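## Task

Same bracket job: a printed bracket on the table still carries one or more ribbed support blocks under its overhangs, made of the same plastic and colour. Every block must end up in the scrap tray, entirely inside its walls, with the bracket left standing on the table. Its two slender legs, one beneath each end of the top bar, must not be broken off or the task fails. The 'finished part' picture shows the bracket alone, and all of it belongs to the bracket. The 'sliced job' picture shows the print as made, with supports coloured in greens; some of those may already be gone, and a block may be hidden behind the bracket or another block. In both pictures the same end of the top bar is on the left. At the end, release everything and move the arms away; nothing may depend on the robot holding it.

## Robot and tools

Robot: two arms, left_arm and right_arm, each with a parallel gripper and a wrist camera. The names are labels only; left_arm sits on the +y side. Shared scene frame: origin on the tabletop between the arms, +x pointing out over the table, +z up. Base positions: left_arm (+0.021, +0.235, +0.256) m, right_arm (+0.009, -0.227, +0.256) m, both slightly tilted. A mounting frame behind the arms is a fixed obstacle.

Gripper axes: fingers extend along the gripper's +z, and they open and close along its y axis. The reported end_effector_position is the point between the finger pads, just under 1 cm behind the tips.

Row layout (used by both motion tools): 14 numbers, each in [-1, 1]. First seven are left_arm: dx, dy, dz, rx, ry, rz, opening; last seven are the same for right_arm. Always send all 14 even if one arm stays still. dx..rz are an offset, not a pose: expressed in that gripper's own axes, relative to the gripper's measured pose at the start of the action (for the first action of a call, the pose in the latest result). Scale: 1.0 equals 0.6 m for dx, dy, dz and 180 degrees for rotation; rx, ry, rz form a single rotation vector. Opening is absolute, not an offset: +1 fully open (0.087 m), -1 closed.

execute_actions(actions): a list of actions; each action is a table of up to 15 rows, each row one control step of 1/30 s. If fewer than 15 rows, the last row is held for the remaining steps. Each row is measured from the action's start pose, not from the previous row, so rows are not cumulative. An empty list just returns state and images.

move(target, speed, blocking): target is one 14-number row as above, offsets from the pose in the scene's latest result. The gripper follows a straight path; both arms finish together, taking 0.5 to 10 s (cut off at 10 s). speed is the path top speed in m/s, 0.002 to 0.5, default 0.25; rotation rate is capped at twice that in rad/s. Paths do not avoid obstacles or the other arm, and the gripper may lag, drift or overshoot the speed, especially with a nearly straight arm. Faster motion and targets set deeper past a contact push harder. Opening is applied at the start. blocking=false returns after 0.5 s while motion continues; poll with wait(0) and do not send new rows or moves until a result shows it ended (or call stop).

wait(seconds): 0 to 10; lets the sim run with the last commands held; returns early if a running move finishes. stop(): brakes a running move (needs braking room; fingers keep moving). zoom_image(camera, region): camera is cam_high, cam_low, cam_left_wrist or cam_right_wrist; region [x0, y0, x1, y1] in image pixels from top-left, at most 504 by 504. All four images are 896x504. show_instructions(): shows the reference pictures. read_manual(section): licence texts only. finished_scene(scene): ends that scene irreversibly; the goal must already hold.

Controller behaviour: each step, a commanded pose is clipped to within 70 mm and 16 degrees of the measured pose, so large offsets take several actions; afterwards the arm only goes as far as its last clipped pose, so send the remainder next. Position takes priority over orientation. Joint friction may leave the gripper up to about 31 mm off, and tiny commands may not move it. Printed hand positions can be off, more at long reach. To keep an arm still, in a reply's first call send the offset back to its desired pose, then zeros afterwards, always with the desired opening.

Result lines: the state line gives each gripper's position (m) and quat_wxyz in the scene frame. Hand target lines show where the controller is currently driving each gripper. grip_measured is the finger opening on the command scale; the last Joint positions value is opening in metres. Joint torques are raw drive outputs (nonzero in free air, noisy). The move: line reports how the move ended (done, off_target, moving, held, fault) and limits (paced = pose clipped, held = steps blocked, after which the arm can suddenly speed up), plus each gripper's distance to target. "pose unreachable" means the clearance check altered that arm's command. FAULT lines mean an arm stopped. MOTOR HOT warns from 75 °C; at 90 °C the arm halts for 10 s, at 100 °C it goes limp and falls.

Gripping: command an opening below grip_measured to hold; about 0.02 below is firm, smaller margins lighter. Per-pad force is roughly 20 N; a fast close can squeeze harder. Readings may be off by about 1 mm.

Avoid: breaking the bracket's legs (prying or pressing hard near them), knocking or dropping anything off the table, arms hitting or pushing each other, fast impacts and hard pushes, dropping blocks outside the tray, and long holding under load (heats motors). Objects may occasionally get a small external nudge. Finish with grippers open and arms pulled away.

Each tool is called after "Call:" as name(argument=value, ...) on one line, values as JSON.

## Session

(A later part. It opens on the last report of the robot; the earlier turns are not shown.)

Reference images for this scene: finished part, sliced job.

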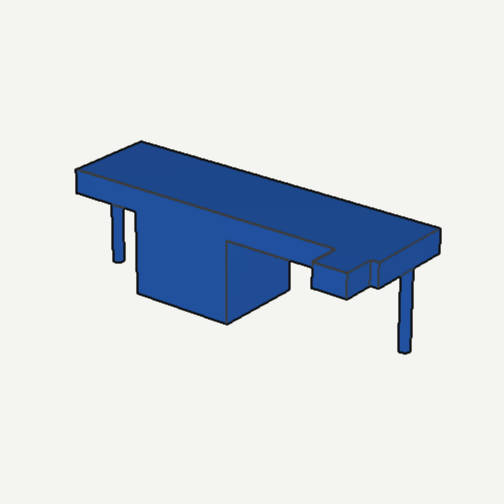

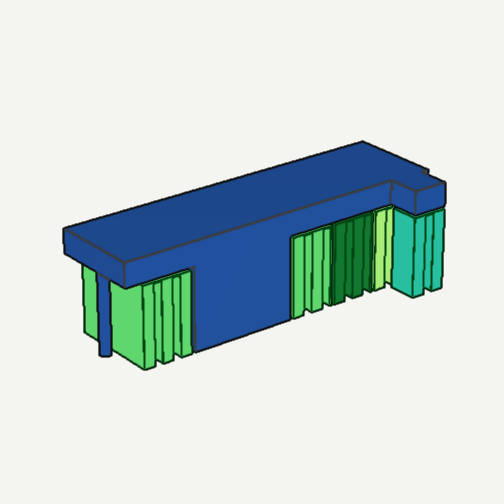

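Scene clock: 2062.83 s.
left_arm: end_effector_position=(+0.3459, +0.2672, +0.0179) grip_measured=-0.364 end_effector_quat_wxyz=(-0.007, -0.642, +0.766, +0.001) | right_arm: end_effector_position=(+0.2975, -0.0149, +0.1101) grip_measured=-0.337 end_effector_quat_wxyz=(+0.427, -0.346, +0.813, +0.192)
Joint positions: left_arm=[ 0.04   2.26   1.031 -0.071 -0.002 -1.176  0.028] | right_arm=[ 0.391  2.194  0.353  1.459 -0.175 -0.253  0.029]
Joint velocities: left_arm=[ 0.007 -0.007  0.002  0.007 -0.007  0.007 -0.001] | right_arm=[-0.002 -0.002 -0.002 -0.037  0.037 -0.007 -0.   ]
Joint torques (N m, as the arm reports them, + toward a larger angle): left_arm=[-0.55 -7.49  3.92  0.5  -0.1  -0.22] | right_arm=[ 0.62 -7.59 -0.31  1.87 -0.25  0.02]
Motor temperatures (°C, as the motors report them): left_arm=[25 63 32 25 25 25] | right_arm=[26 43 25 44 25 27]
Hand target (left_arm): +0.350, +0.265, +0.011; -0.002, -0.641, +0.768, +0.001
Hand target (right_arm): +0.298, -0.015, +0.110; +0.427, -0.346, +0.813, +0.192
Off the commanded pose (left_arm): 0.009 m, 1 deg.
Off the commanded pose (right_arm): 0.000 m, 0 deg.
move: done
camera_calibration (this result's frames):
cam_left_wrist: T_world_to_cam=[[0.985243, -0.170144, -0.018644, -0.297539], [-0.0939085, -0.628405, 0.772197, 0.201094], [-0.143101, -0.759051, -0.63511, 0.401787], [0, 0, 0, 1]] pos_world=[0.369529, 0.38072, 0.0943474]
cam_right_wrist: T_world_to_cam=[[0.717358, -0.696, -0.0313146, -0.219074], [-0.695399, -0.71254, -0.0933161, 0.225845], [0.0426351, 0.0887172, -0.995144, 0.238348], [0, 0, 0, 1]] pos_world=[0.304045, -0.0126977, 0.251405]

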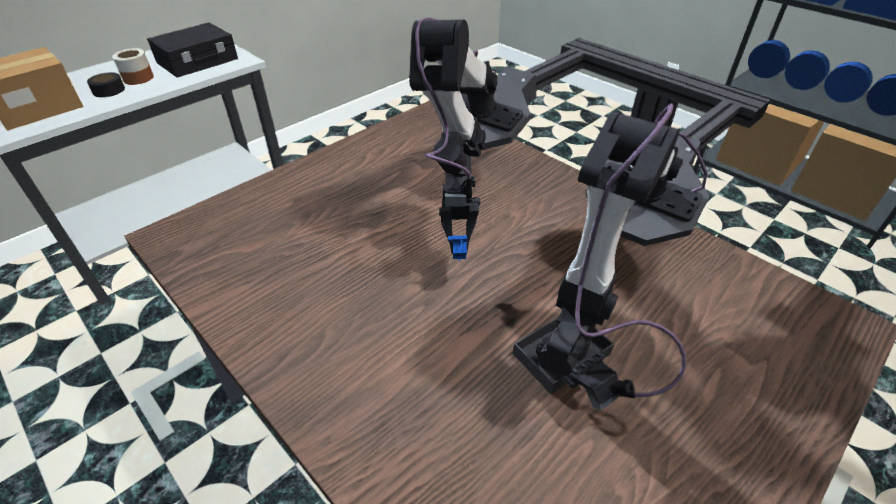

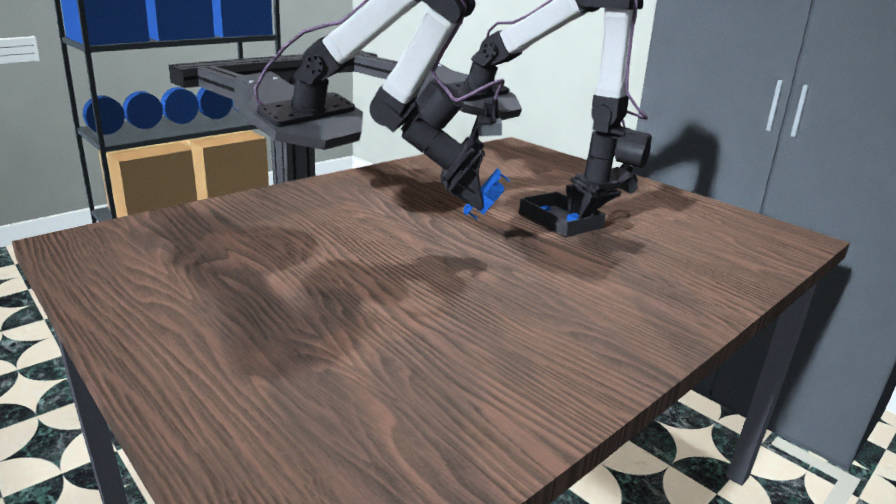

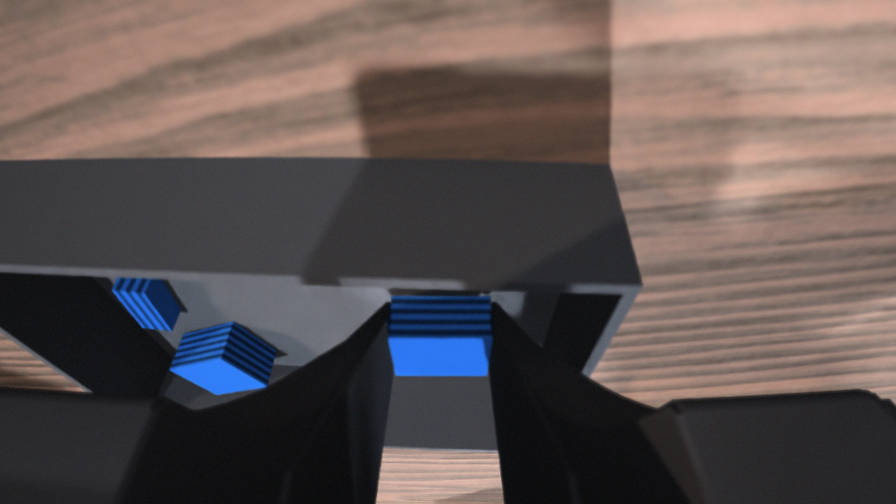

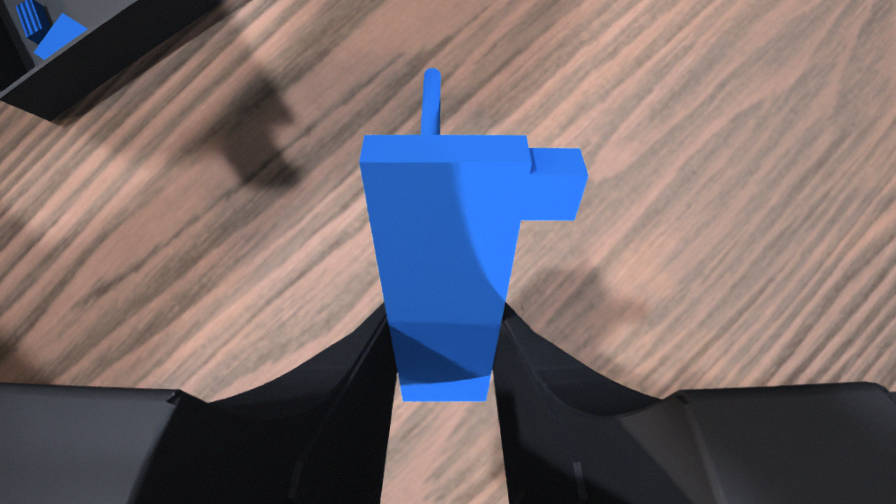

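Call:
move(target=[0.002,-0.004,0.021,0,0,0,-0.39,0,0,0,0,0,0,-0.40], speed=0.02)

Scene clock: 2065.43 s.
left_arm: end_effector_position=(+0.3422, +0.2663, +0.0131) grip_measured=-0.364 end_effector_quat_wxyz=(-0.011, -0.643, +0.766, +0.003) | right_arm: end_effector_position=(+0.2975, -0.0149, +0.1101) grip_measured=-0.337 end_effector_quat_wxyz=(+0.427, -0.346, +0.813, +0.192)
Joint positions: left_arm=[ 0.04   2.277  1.031 -0.063 -0.001 -1.176  0.028] | right_arm=[ 0.391  2.194  0.353  1.459 -0.175 -0.253  0.029]
Joint velocities: left_arm=[ 0.002  0.007  0.007 -0.066 -0.022 -0.051  0.   ] | right_arm=[-0.022  0.002 -0.022  0.022 -0.007  0.095 -0.   ]
Joint torques (N m, as the arm reports them, + toward a larger angle): left_arm=[-0.15 -7.31  4.14  0.45 -0.05 -0.2 ] | right_arm=[ 0.68 -7.6  -0.27  1.88 -0.23  0.01]
Motor temperatures (°C, as the motors report them): left_arm=[25 63 32 25 25 25] | right_arm=[26 43 25 44 25 27]
Hand target (left_arm): +0.348, +0.265, +0.006; -0.007, -0.642, +0.766, +0.001
Hand target (right_arm): +0.298, -0.015, +0.110; +0.427, -0.346, +0.813, +0.192
Off the commanded pose (left_arm): 0.010 m, 1 deg.
Off the commanded pose (right_arm): 0.000 m, 0 deg.
move: done
camera_calibration (this result's frames):
cam_left_wrist: T_world_to_cam=[[0.985173, -0.169486, -0.0266194, -0.294213], [-0.0868944, -0.626715, 0.774389, 0.200999], [-0.147931, -0.760594, -0.63215, 0.399527], [0, 0, 0, 1]] pos_world=[0.366419, 0.379982, 0.0890775]
cam_right_wrist: T_world_to_cam=[[0.717358, -0.696, -0.0313146, -0.219074], [-0.695399, -0.71254, -0.0933161, 0.225845], [0.0426351, 0.0887172, -0.995144, 0.238348], [0, 0, 0, 1]] pos_world=[0.304045, -0.0126977, 0.251405]

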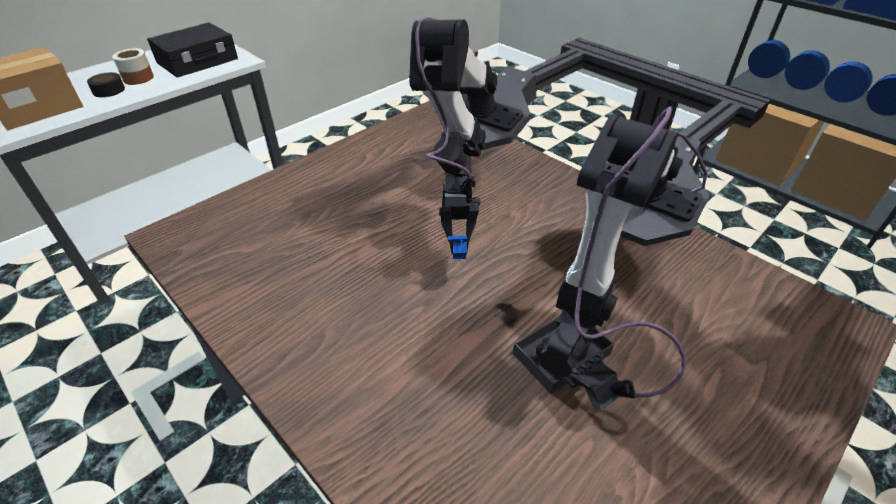

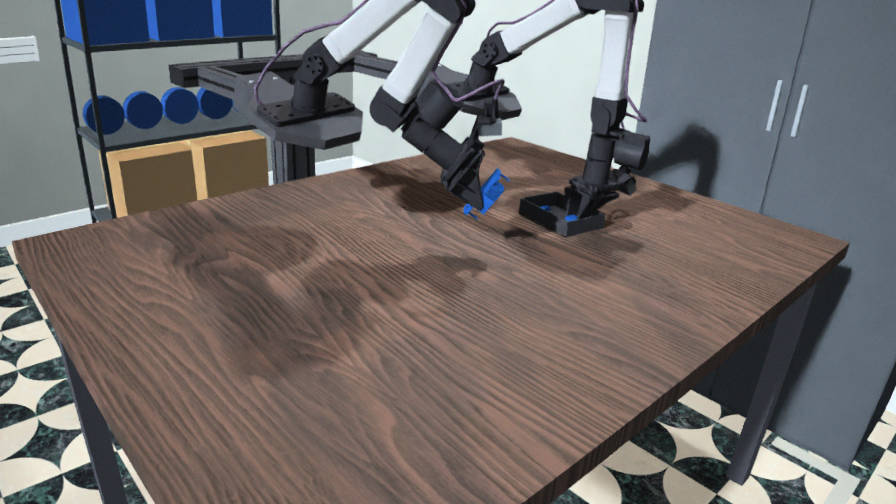

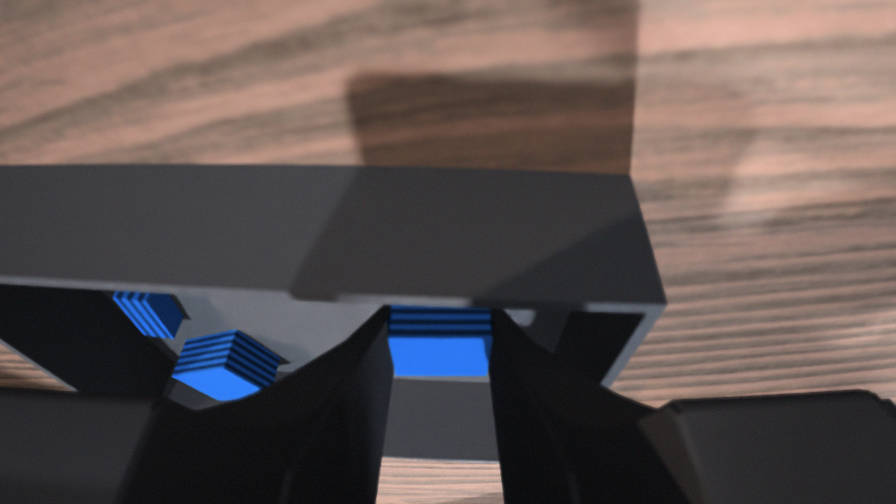

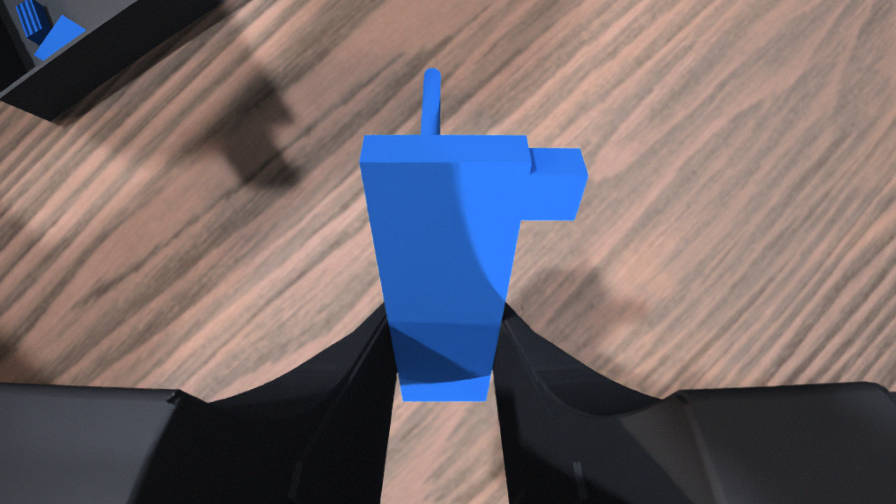

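Call:
execute_actions(actions=[])

Scene clock: 2077.43 s.
left_arm: end_effector_position=(+0.3422, +0.2663, +0.0131) grip_measured=-0.364 end_effector_quat_wxyz=(-0.011, -0.643, +0.766, +0.003) | right_arm: end_effector_position=(+0.2975, -0.0149, +0.1101) grip_measured=-0.337 end_effector_quat_wxyz=(+0.427, -0.346, +0.813, +0.192)
Joint positions: left_arm=[ 0.04   2.277  1.031 -0.063 -0.001 -1.176  0.028] | right_arm=[ 0.391  2.194  0.353  1.459 -0.175 -0.253  0.029]
Joint velocities: left_arm=[-0.007 -0.007 -0.007  0.007  0.007 -0.066 -0.   ] | right_arm=[-0.022 -0.012  0.007 -0.051 -0.037  0.007 -0.001]
Joint torques (N m, as the arm reports them, + toward a larger angle): left_arm=[-0.02 -7.33  4.15  0.46 -0.03 -0.21] | right_arm=[ 0.63 -7.64 -0.26  1.86 -0.25  0.04]
Motor temperatures (°C, as the motors report them): left_arm=[25 60 32 25 25 25] | right_arm=[26 43 25 44 25 27]
Hand target (left_arm): +0.348, +0.265, +0.006; -0.007, -0.642, +0.766, +0.001
Hand target (right_arm): +0.298, -0.015, +0.110; +0.427, -0.346, +0.813, +0.192
Off the commanded pose (left_arm): 0.010 m, 1 deg.
Off the commanded pose (right_arm): 0.000 m, 0 deg.
camera_calibration (this result's frames):
cam_left_wrist: T_world_to_cam=[[0.985173, -0.169486, -0.0266194, -0.294213], [-0.0868944, -0.626715, 0.774389, 0.200999], [-0.147931, -0.760594, -0.63215, 0.399527], [0, 0, 0, 1]] pos_world=[0.366419, 0.379982, 0.0890775]
cam_right_wrist: T_world_to_cam=[[0.717358, -0.696, -0.0313146, -0.219074], [-0.695399, -0.71254, -0.0933161, 0.225845], [0.0426351, 0.0887172, -0.995144, 0.238348], [0, 0, 0, 1]] pos_world=[0.304045, -0.0126977, 0.251405]

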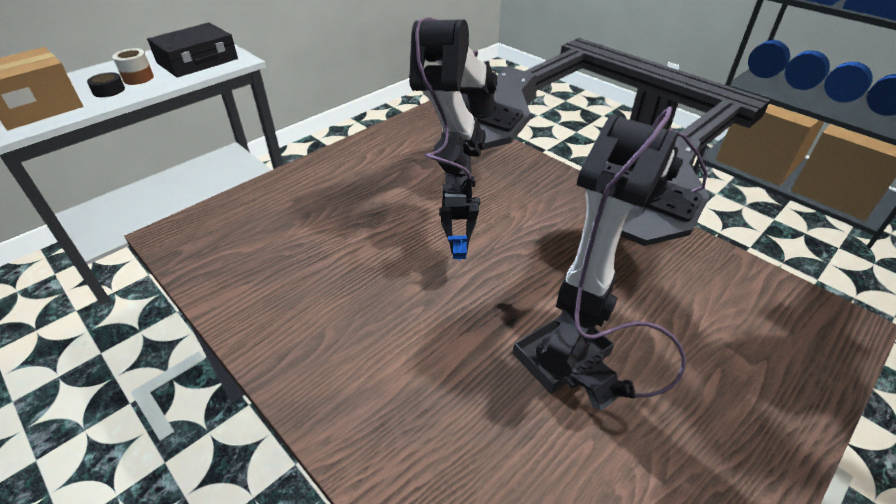

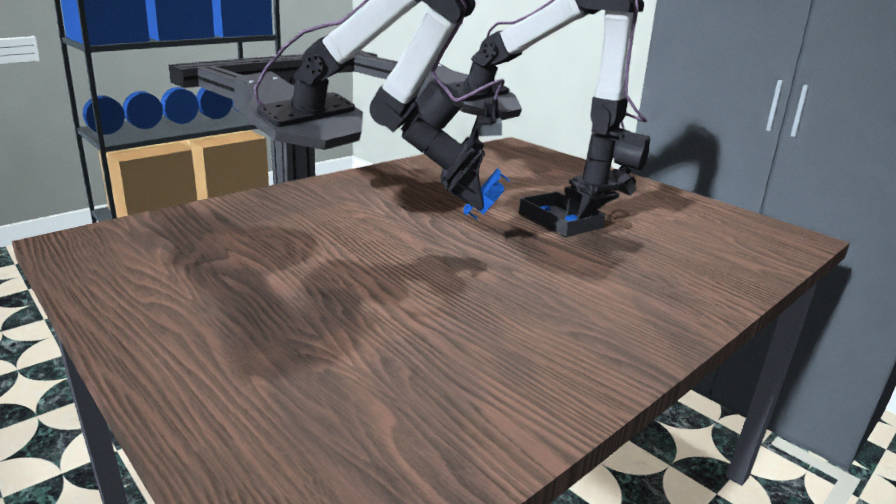

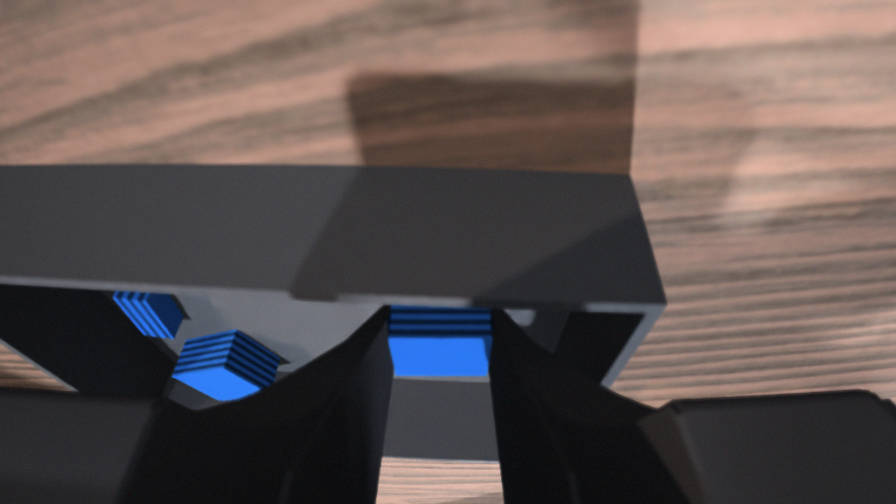

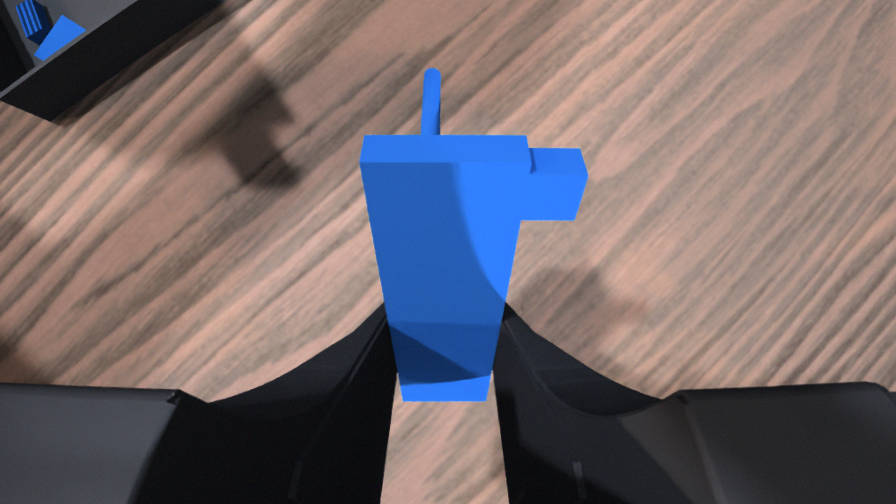

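Call:
execute_actions(actions=[[[0,-0.008,0.01,0,0,0,-0.38,0,0,0,0,0,0,-0.40],[0,-0.008,0.01,0,0,0,-0.37,0,0,0,0,0,0,-0.40],[0,-0.008,0.01,0,0,0,-0.36,0,0,0,0,0,0,-0.40],[0,-0.008,0.01,0,0,0,-0.35,0,0,0,0,0,0,-0.40],[0,-0.008,0.01,0,0,0,-0.34,0,0,0,0,0,0,-0.40],[0,-0.008,0.01,0,0,0,-0.32,0,0,0,0,0,0,-0.40],[0,-0.008,0.01,0,0,0,-0.30,0,0,0,0,0,0,-0.40],[0,-0.008,0.01,0,0,0,-0.28,0,0,0,0,0,0,-0.40],[0,-0.008,0.01,0,0,0,-0.26,0,0,0,0,0,0,-0.40],[0,-0.008,0.01,0,0,0,-0.24,0,0,0,0,0,0,-0.40],[0,-0.008,0.01,0,0,0,-0.22,0,0,0,0,0,0,-0.40],[0,-0.008,0.01,0,0,0,-0.20,0,0,0,0,0,0,-0.40],[0,-0.008,0.01,0,0,0,-0.18,0,0,0,0,0,0,-0.40],[0,-0.008,0.01,0,0,0,-0.16,0,0,0,0,0,0,-0.40],[0,-0.008,0.01,0,0,0,-0.15,0,0,0,0,0,0,-0.40]]])

Call:
move(target=[0,0,-0.13,0,0,0,-0.15,0,0,0,0,0,0,-0.40], speed=0.12)

Scene clock: 2084.93 s.
left_arm: end_effector_position=(+0.3402, +0.2658, +0.0132) grip_measured=-0.156 end_effector_quat_wxyz=(-0.015, -0.643, +0.766, +0.005) | right_arm: end_effector_position=(+0.2975, -0.0149, +0.1101) grip_measured=-0.337 end_effector_quat_wxyz=(+0.427, -0.346, +0.813, +0.192)
Joint positions: left_arm=[ 0.04   2.277  1.031 -0.071 -0.001 -1.176  0.037] | right_arm=[ 0.391  2.194  0.353  1.459 -0.175 -0.253  0.029]
Joint velocities: left_arm=[-0.002 -0.002 -0.002 -0.022  0.066  0.007  0.009] | right_arm=[ 0.017  0.007  0.002 -0.051  0.022 -0.051 -0.001]
Joint torques (N m, as the arm reports them, + toward a larger angle): left_arm=[ 0.02 -7.53  4.5   0.37 -0.06 -0.22] | right_arm=[ 0.46 -7.6  -0.29  1.85 -0.25  0.01]
Motor temperatures (°C, as the motors report them): left_arm=[25 59 32 25 25 25] | right_arm=[26 43 25 44 25 27]
Hand target (left_arm): +0.347, +0.265, +0.007; -0.011, -0.643, +0.766, +0.003
Hand target (right_arm): +0.298, -0.015, +0.110; +0.427, -0.346, +0.813, +0.192
Off the commanded pose (left_arm): 0.009 m, 0 deg.
Off the commanded pose (right_arm): 0.000 m, 0 deg.
camera_calibration (this result's frames):
cam_left_wrist: T_world_to_cam=[[0.984915, -0.169589, -0.0343781, -0.292057], [-0.0805736, -0.625294, 0.776218, 0.197839], [-0.153135, -0.761739, -0.629526, 0.401039], [0, 0, 0, 1]] pos_world=[0.365005, 0.379665, 0.0888582]
cam_right_wrist: T_world_to_cam=[[0.717358, -0.696, -0.0313146, -0.219074], [-0.695399, -0.71254, -0.0933161, 0.225845], [0.0426351, 0.0887172, -0.995144, 0.238348], [0, 0, 0, 1]] pos_world=[0.304045, -0.0126977, 0.251405]

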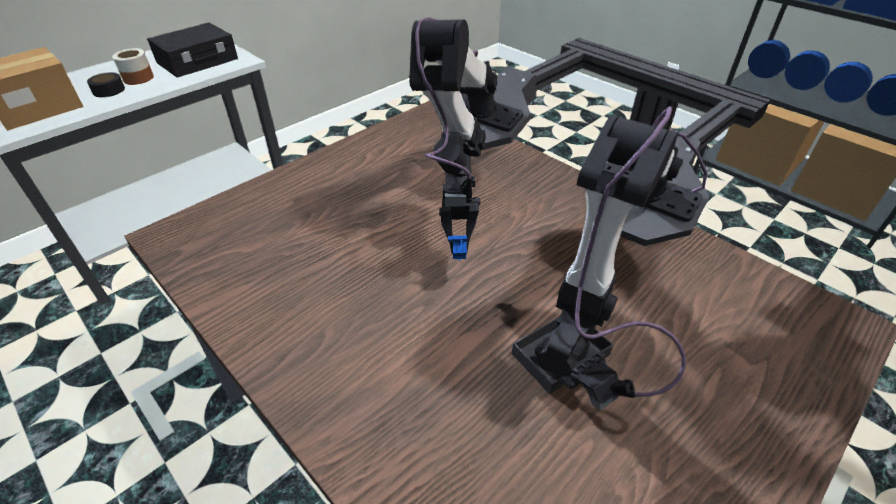

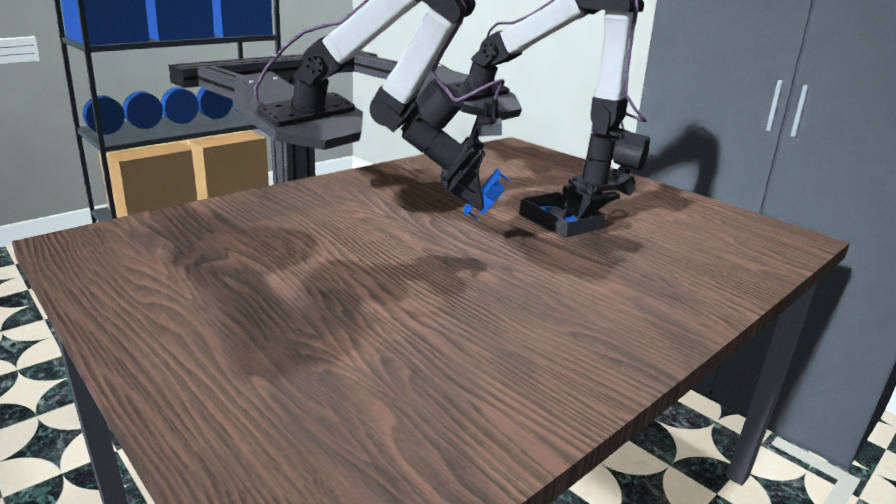

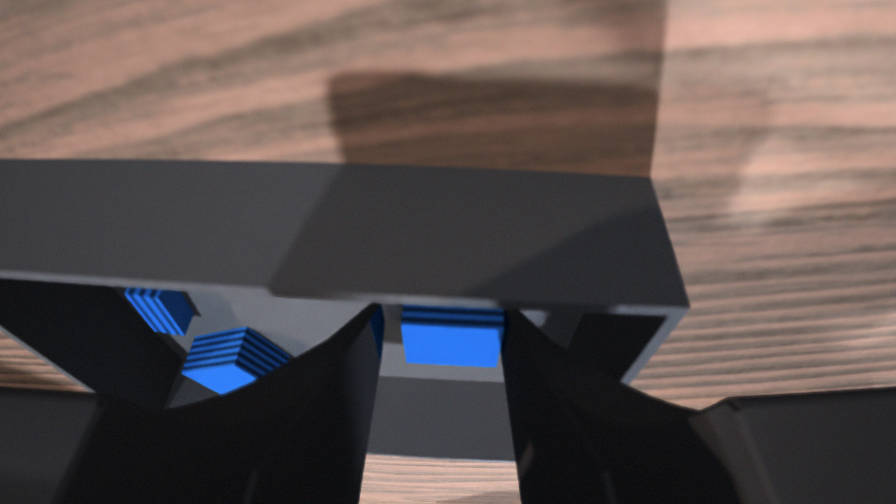

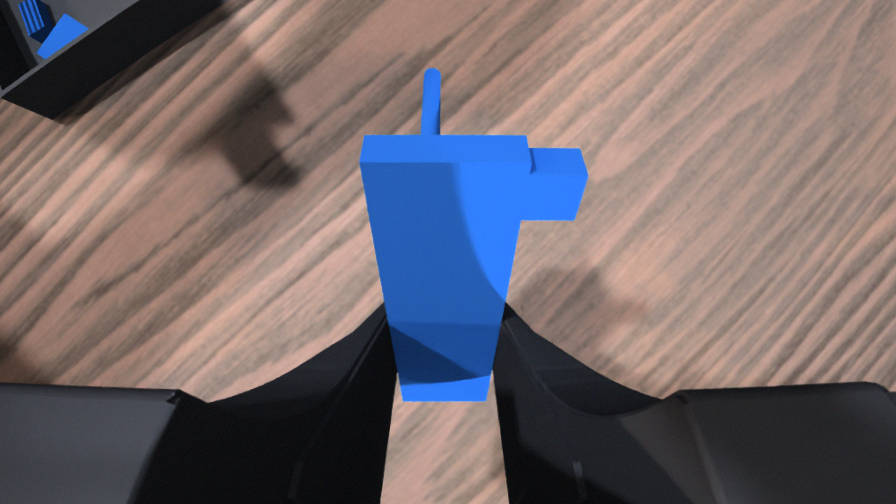

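Scene clock: 2086.17 s.
left_arm: end_effector_position=(+0.3587, +0.2704, +0.0917) grip_measured=-0.150 end_effector_quat_wxyz=(+0.003, -0.643, +0.766, -0.004) | right_arm: end_effector_position=(+0.2975, -0.0149, +0.1101) grip_measured=-0.337 end_effector_quat_wxyz=(+0.427, -0.346, +0.813, +0.192)
Joint positions: left_arm=[ 0.04   2.001  1.001 -0.279 -0.001 -1.176  0.037] | right_arm=[ 0.391  2.194  0.353  1.459 -0.175 -0.253  0.029]
Joint velocities: left_arm=[-0.002  0.007 -0.012  0.007 -0.007 -0.11  -0.   ] | right_arm=[ 0.012 -0.017 -0.002  0.051 -0.007 -0.066 -0.001]
Joint torques (N m, as the arm reports them, + toward a larger angle): left_arm=[ 0.5  -9.68  1.33  0.18 -0.04 -0.15] | right_arm=[ 0.52 -7.64 -0.28  1.88 -0.25  0.  ]
Motor temperatures (°C, as the motors report them): left_arm=[25 59 32 25 25 25] | right_arm=[26 43 25 44 25 27]
Hand target (left_arm): +0.344, +0.267, +0.092; -0.015, -0.642, +0.766, +0.005
Hand target (right_arm): +0.298, -0.015, +0.110; +0.427, -0.346, +0.813, +0.192
Off the commanded pose (left_arm): 0.017 m, 2 deg.
Off the commanded pose (right_arm): 0.000 m, 0 deg.
move: off_target (left_arm)
camera_calibration (this result's frames):
cam_left_wrist: T_world_to_cam=[[0.985575, -0.169231, 0.00196025, -0.310472], [-0.110031, -0.631918, 0.767185, 0.154448], [-0.128592, -0.756334, -0.641423, 0.44761], [0, 0, 0, 1]] pos_world=[0.380546, 0.383599, 0.169226]
cam_right_wrist: T_world_to_cam=[[0.717358, -0.696, -0.0313146, -0.219074], [-0.695399, -0.71254, -0.0933161, 0.225845], [0.0426351, 0.0887172, -0.995144, 0.238348], [0, 0, 0, 1]] pos_world=[0.304045, -0.0126977, 0.251405]

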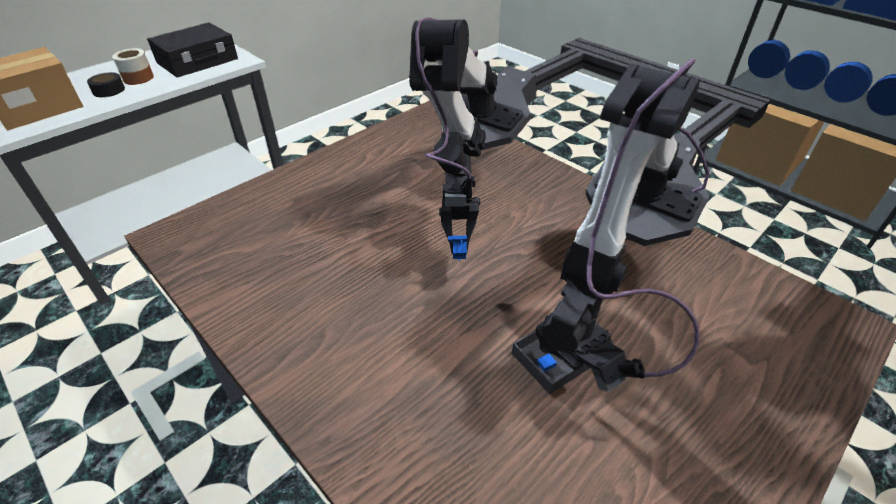

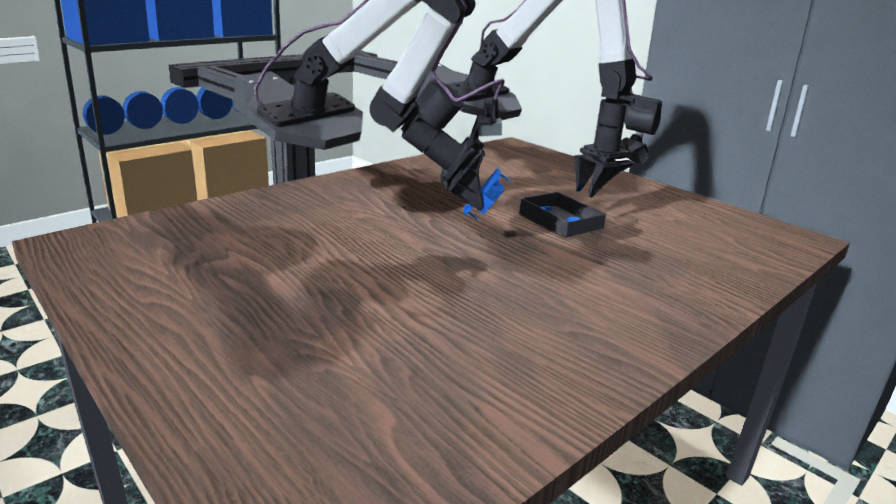

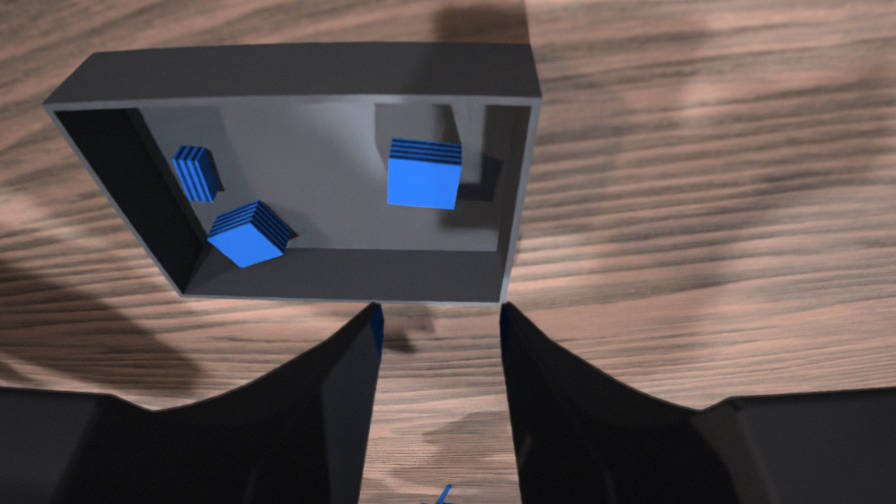

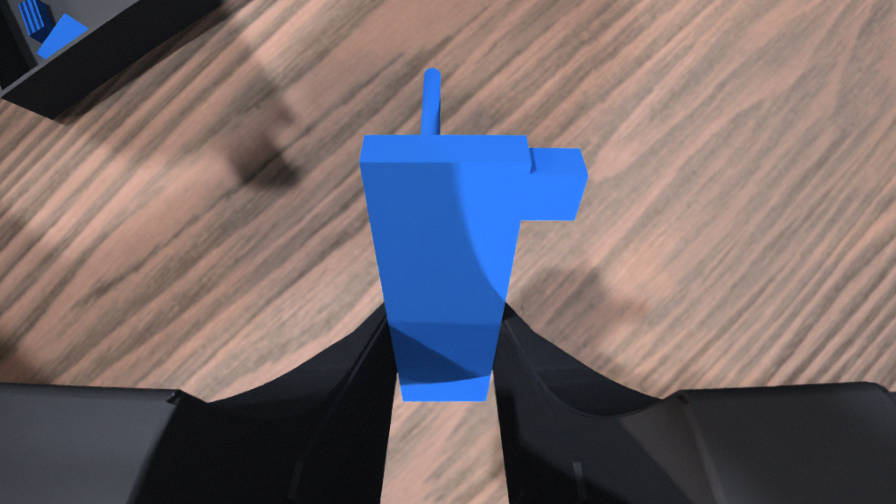

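Call:
move(target=[0.4153,-0.0667,-0.1655,-0.0615,0.1897,0.1804,0.35,0,0,0,0,0,0,-0.40], speed=0.2)

Scene clock: 2101.67 s.
left_arm: end_effector_position=(+0.3561, +0.0178, +0.1993) grip_measured=+0.350 end_effector_quat_wxyz=(-0.265, -0.378, +0.878, -0.127) | right_arm: end_effector_position=(+0.2975, -0.0149, +0.1101) grip_measured=-0.337 end_effector_quat_wxyz=(+0.427, -0.346, +0.813, +0.192)
Joint positions: left_arm=[-0.491  2.194  1.614 -1.001  0.396 -1.074  0.059] | right_arm=[ 0.391  2.194  0.353  1.459 -0.175 -0.253  0.029]
Joint velocities: left_arm=[-0.002 -0.012 -0.017  0.007 -0.007 -0.051  0.   ] | right_arm=[ 0.012  0.007 -0.002 -0.051  0.066  0.007 -0.001]
Joint torques (N m, as the arm reports them, + toward a larger angle): left_arm=[-1.92 -9.01  6.97 -0.29  0.37 -0.1 ] | right_arm=[ 0.55 -7.63 -0.33  1.88 -0.26  0.01]
Motor temperatures (°C, as the motors report them): left_arm=[25 59 32 25 25 25] | right_arm=[26 43 25 44 25 27]
Hand target (left_arm): +0.351, +0.016, +0.194; -0.280, -0.374, +0.876, -0.120
Hand target (right_arm): +0.298, -0.015, +0.110; +0.427, -0.346, +0.813, +0.192
Off the commanded pose (left_arm): 0.008 m, 2 deg.
Off the commanded pose (right_arm): 0.000 m, 0 deg.
move: done
camera_calibration (this result's frames):
cam_left_wrist: T_world_to_cam=[[0.730241, -0.683067, 0.0129394, -0.253059], [-0.077717, -0.0642377, 0.994904, -0.155011], [-0.678755, -0.727525, -0.0999949, 0.41269], [0, 0, 0, 1]] pos_world=[0.452863, 0.117429, 0.198762]
cam_right_wrist: T_world_to_cam=[[0.717358, -0.696, -0.0313146, -0.219074], [-0.695399, -0.71254, -0.0933161, 0.225845], [0.0426351, 0.0887172, -0.995144, 0.238348], [0, 0, 0, 1]] pos_world=[0.304045, -0.0126977, 0.251405]

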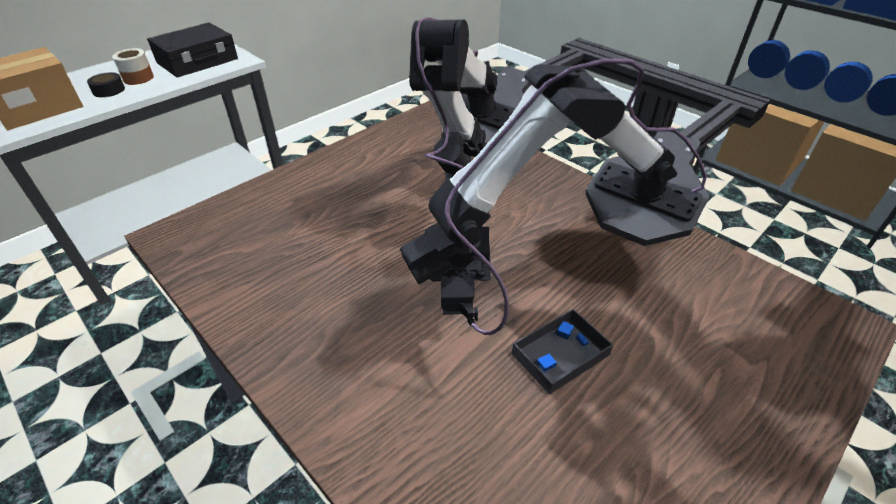

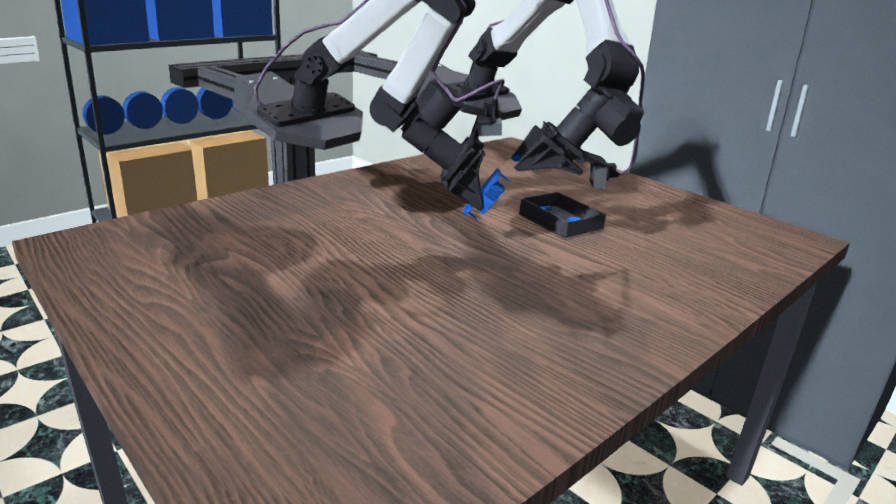

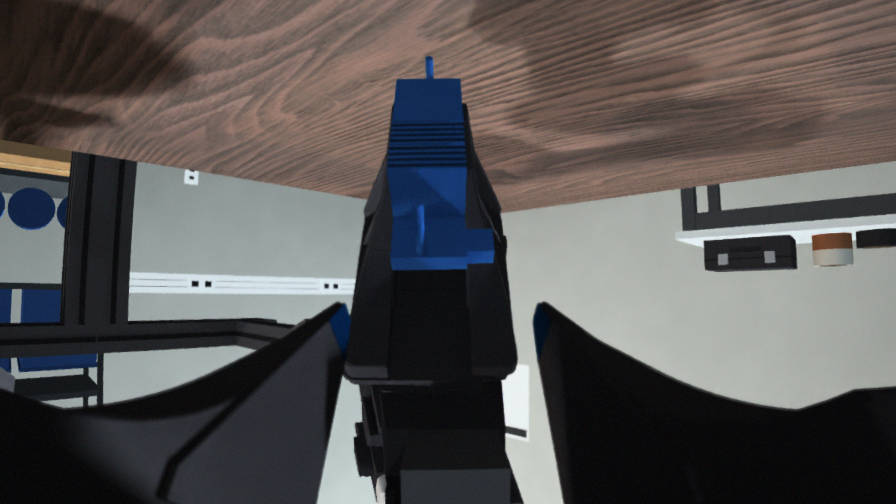

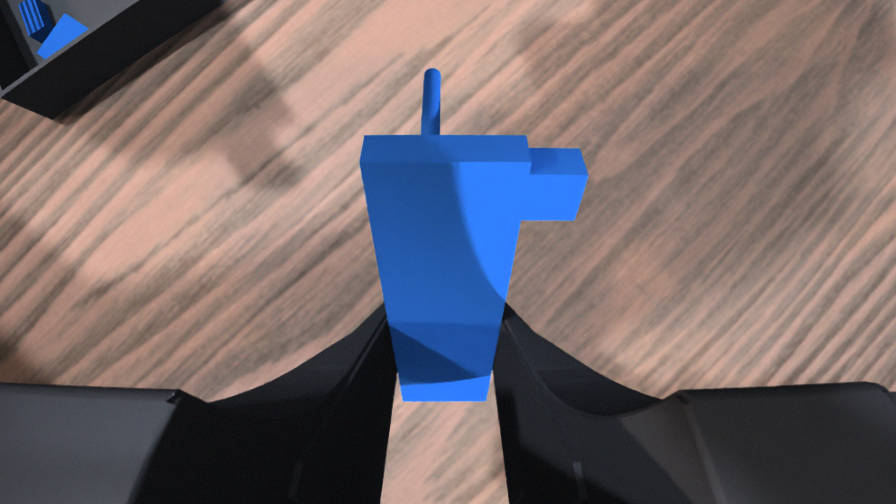

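Call:
move(target=[-0.009,0.0051,0.0535,-0.0091,0.0053,-0.0013,0.35,0,0,0,0,0,0,-0.40], speed=0.05)

Scene clock: 2123.07 s.
left_arm: end_effector_position=(+0.3537, +0.0124, +0.1824) grip_measured=+0.350 end_effector_quat_wxyz=(-0.268, -0.375, +0.879, -0.125) | right_arm: end_effector_position=(+0.2975, -0.0149, +0.1101) grip_measured=-0.337 end_effector_quat_wxyz=(+0.427, -0.346, +0.813, +0.192)
Joint positions: left_arm=[-0.499  2.238  1.614 -0.962  0.396 -1.075  0.059] | right_arm=[ 0.391  2.194  0.353  1.459 -0.175 -0.253  0.029]
Joint velocities: left_arm=[ 0.002 -0.012 -0.002 -0.037  0.066  0.007  0.001] | right_arm=[-0.012  0.007 -0.002  0.022 -0.095  0.037 -0.001]
Joint torques (N m, as the arm reports them, + toward a larger angle): left_arm=[-2.54 -9.45  3.67  0.05  0.32 -0.21] | right_arm=[ 0.57 -7.67 -0.28  1.88 -0.23  0.03]
Motor temperatures (°C, as the motors report them): left_arm=[25 59 33 25 25 25] | right_arm=[26 43 25 44 25 27]
Hand target (left_arm): +0.345, +0.010, +0.170; -0.278, -0.374, +0.877, -0.117
Hand target (right_arm): +0.298, -0.015, +0.110; +0.427, -0.346, +0.813, +0.192
Off the commanded pose (left_arm): 0.016 m, 2 deg.
Off the commanded pose (right_arm): 0.000 m, 0 deg.
move: off_target (left_arm)
camera_calibration (this result's frames):
cam_left_wrist: T_world_to_cam=[[0.725519, -0.688132, 0.00985972, -0.252446], [-0.073139, -0.0628513, 0.995339, -0.140419], [-0.684305, -0.722859, -0.0959291, 0.406613], [0, 0, 0, 1]] pos_world=[0.451132, 0.111382, 0.181259]
cam_right_wrist: T_world_to_cam=[[0.717358, -0.696, -0.0313146, -0.219074], [-0.695399, -0.71254, -0.0933161, 0.225845], [0.0426351, 0.0887172, -0.995144, 0.238348], [0, 0, 0, 1]] pos_world=[0.304045, -0.0126977, 0.251405]

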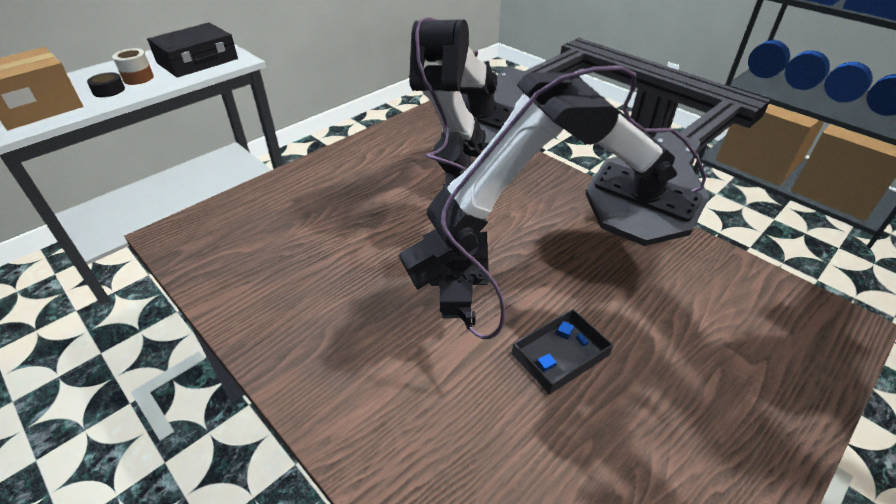

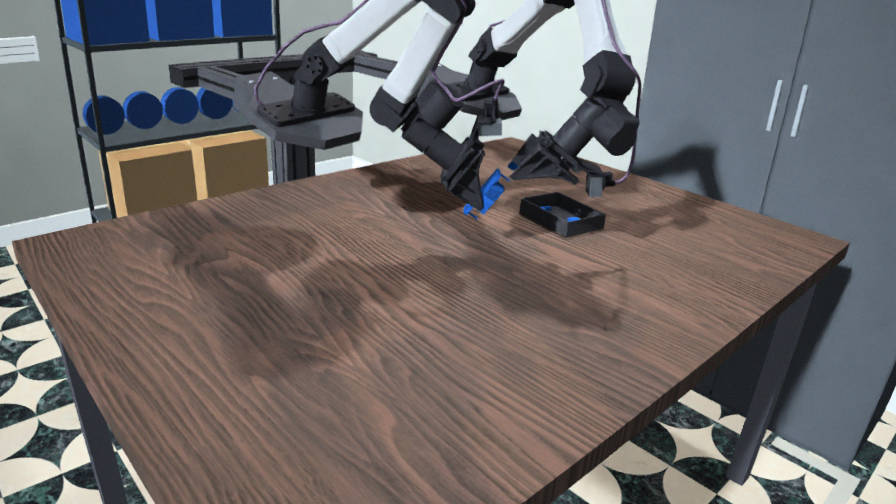

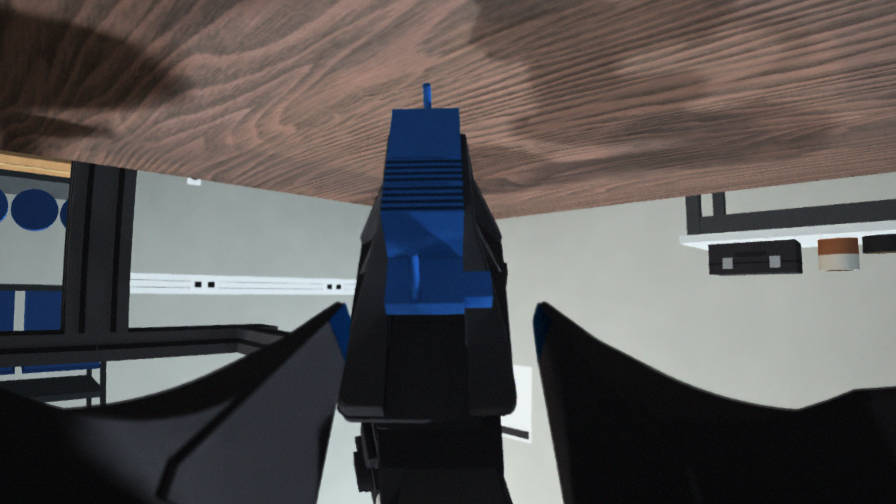

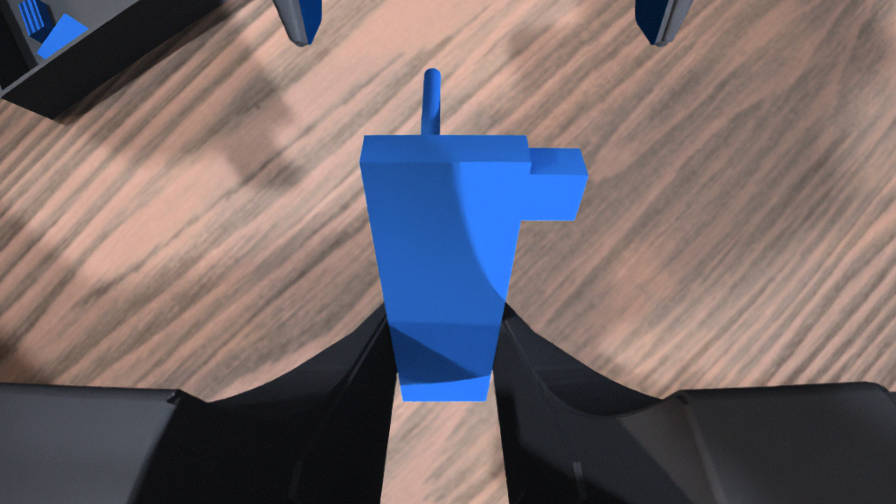

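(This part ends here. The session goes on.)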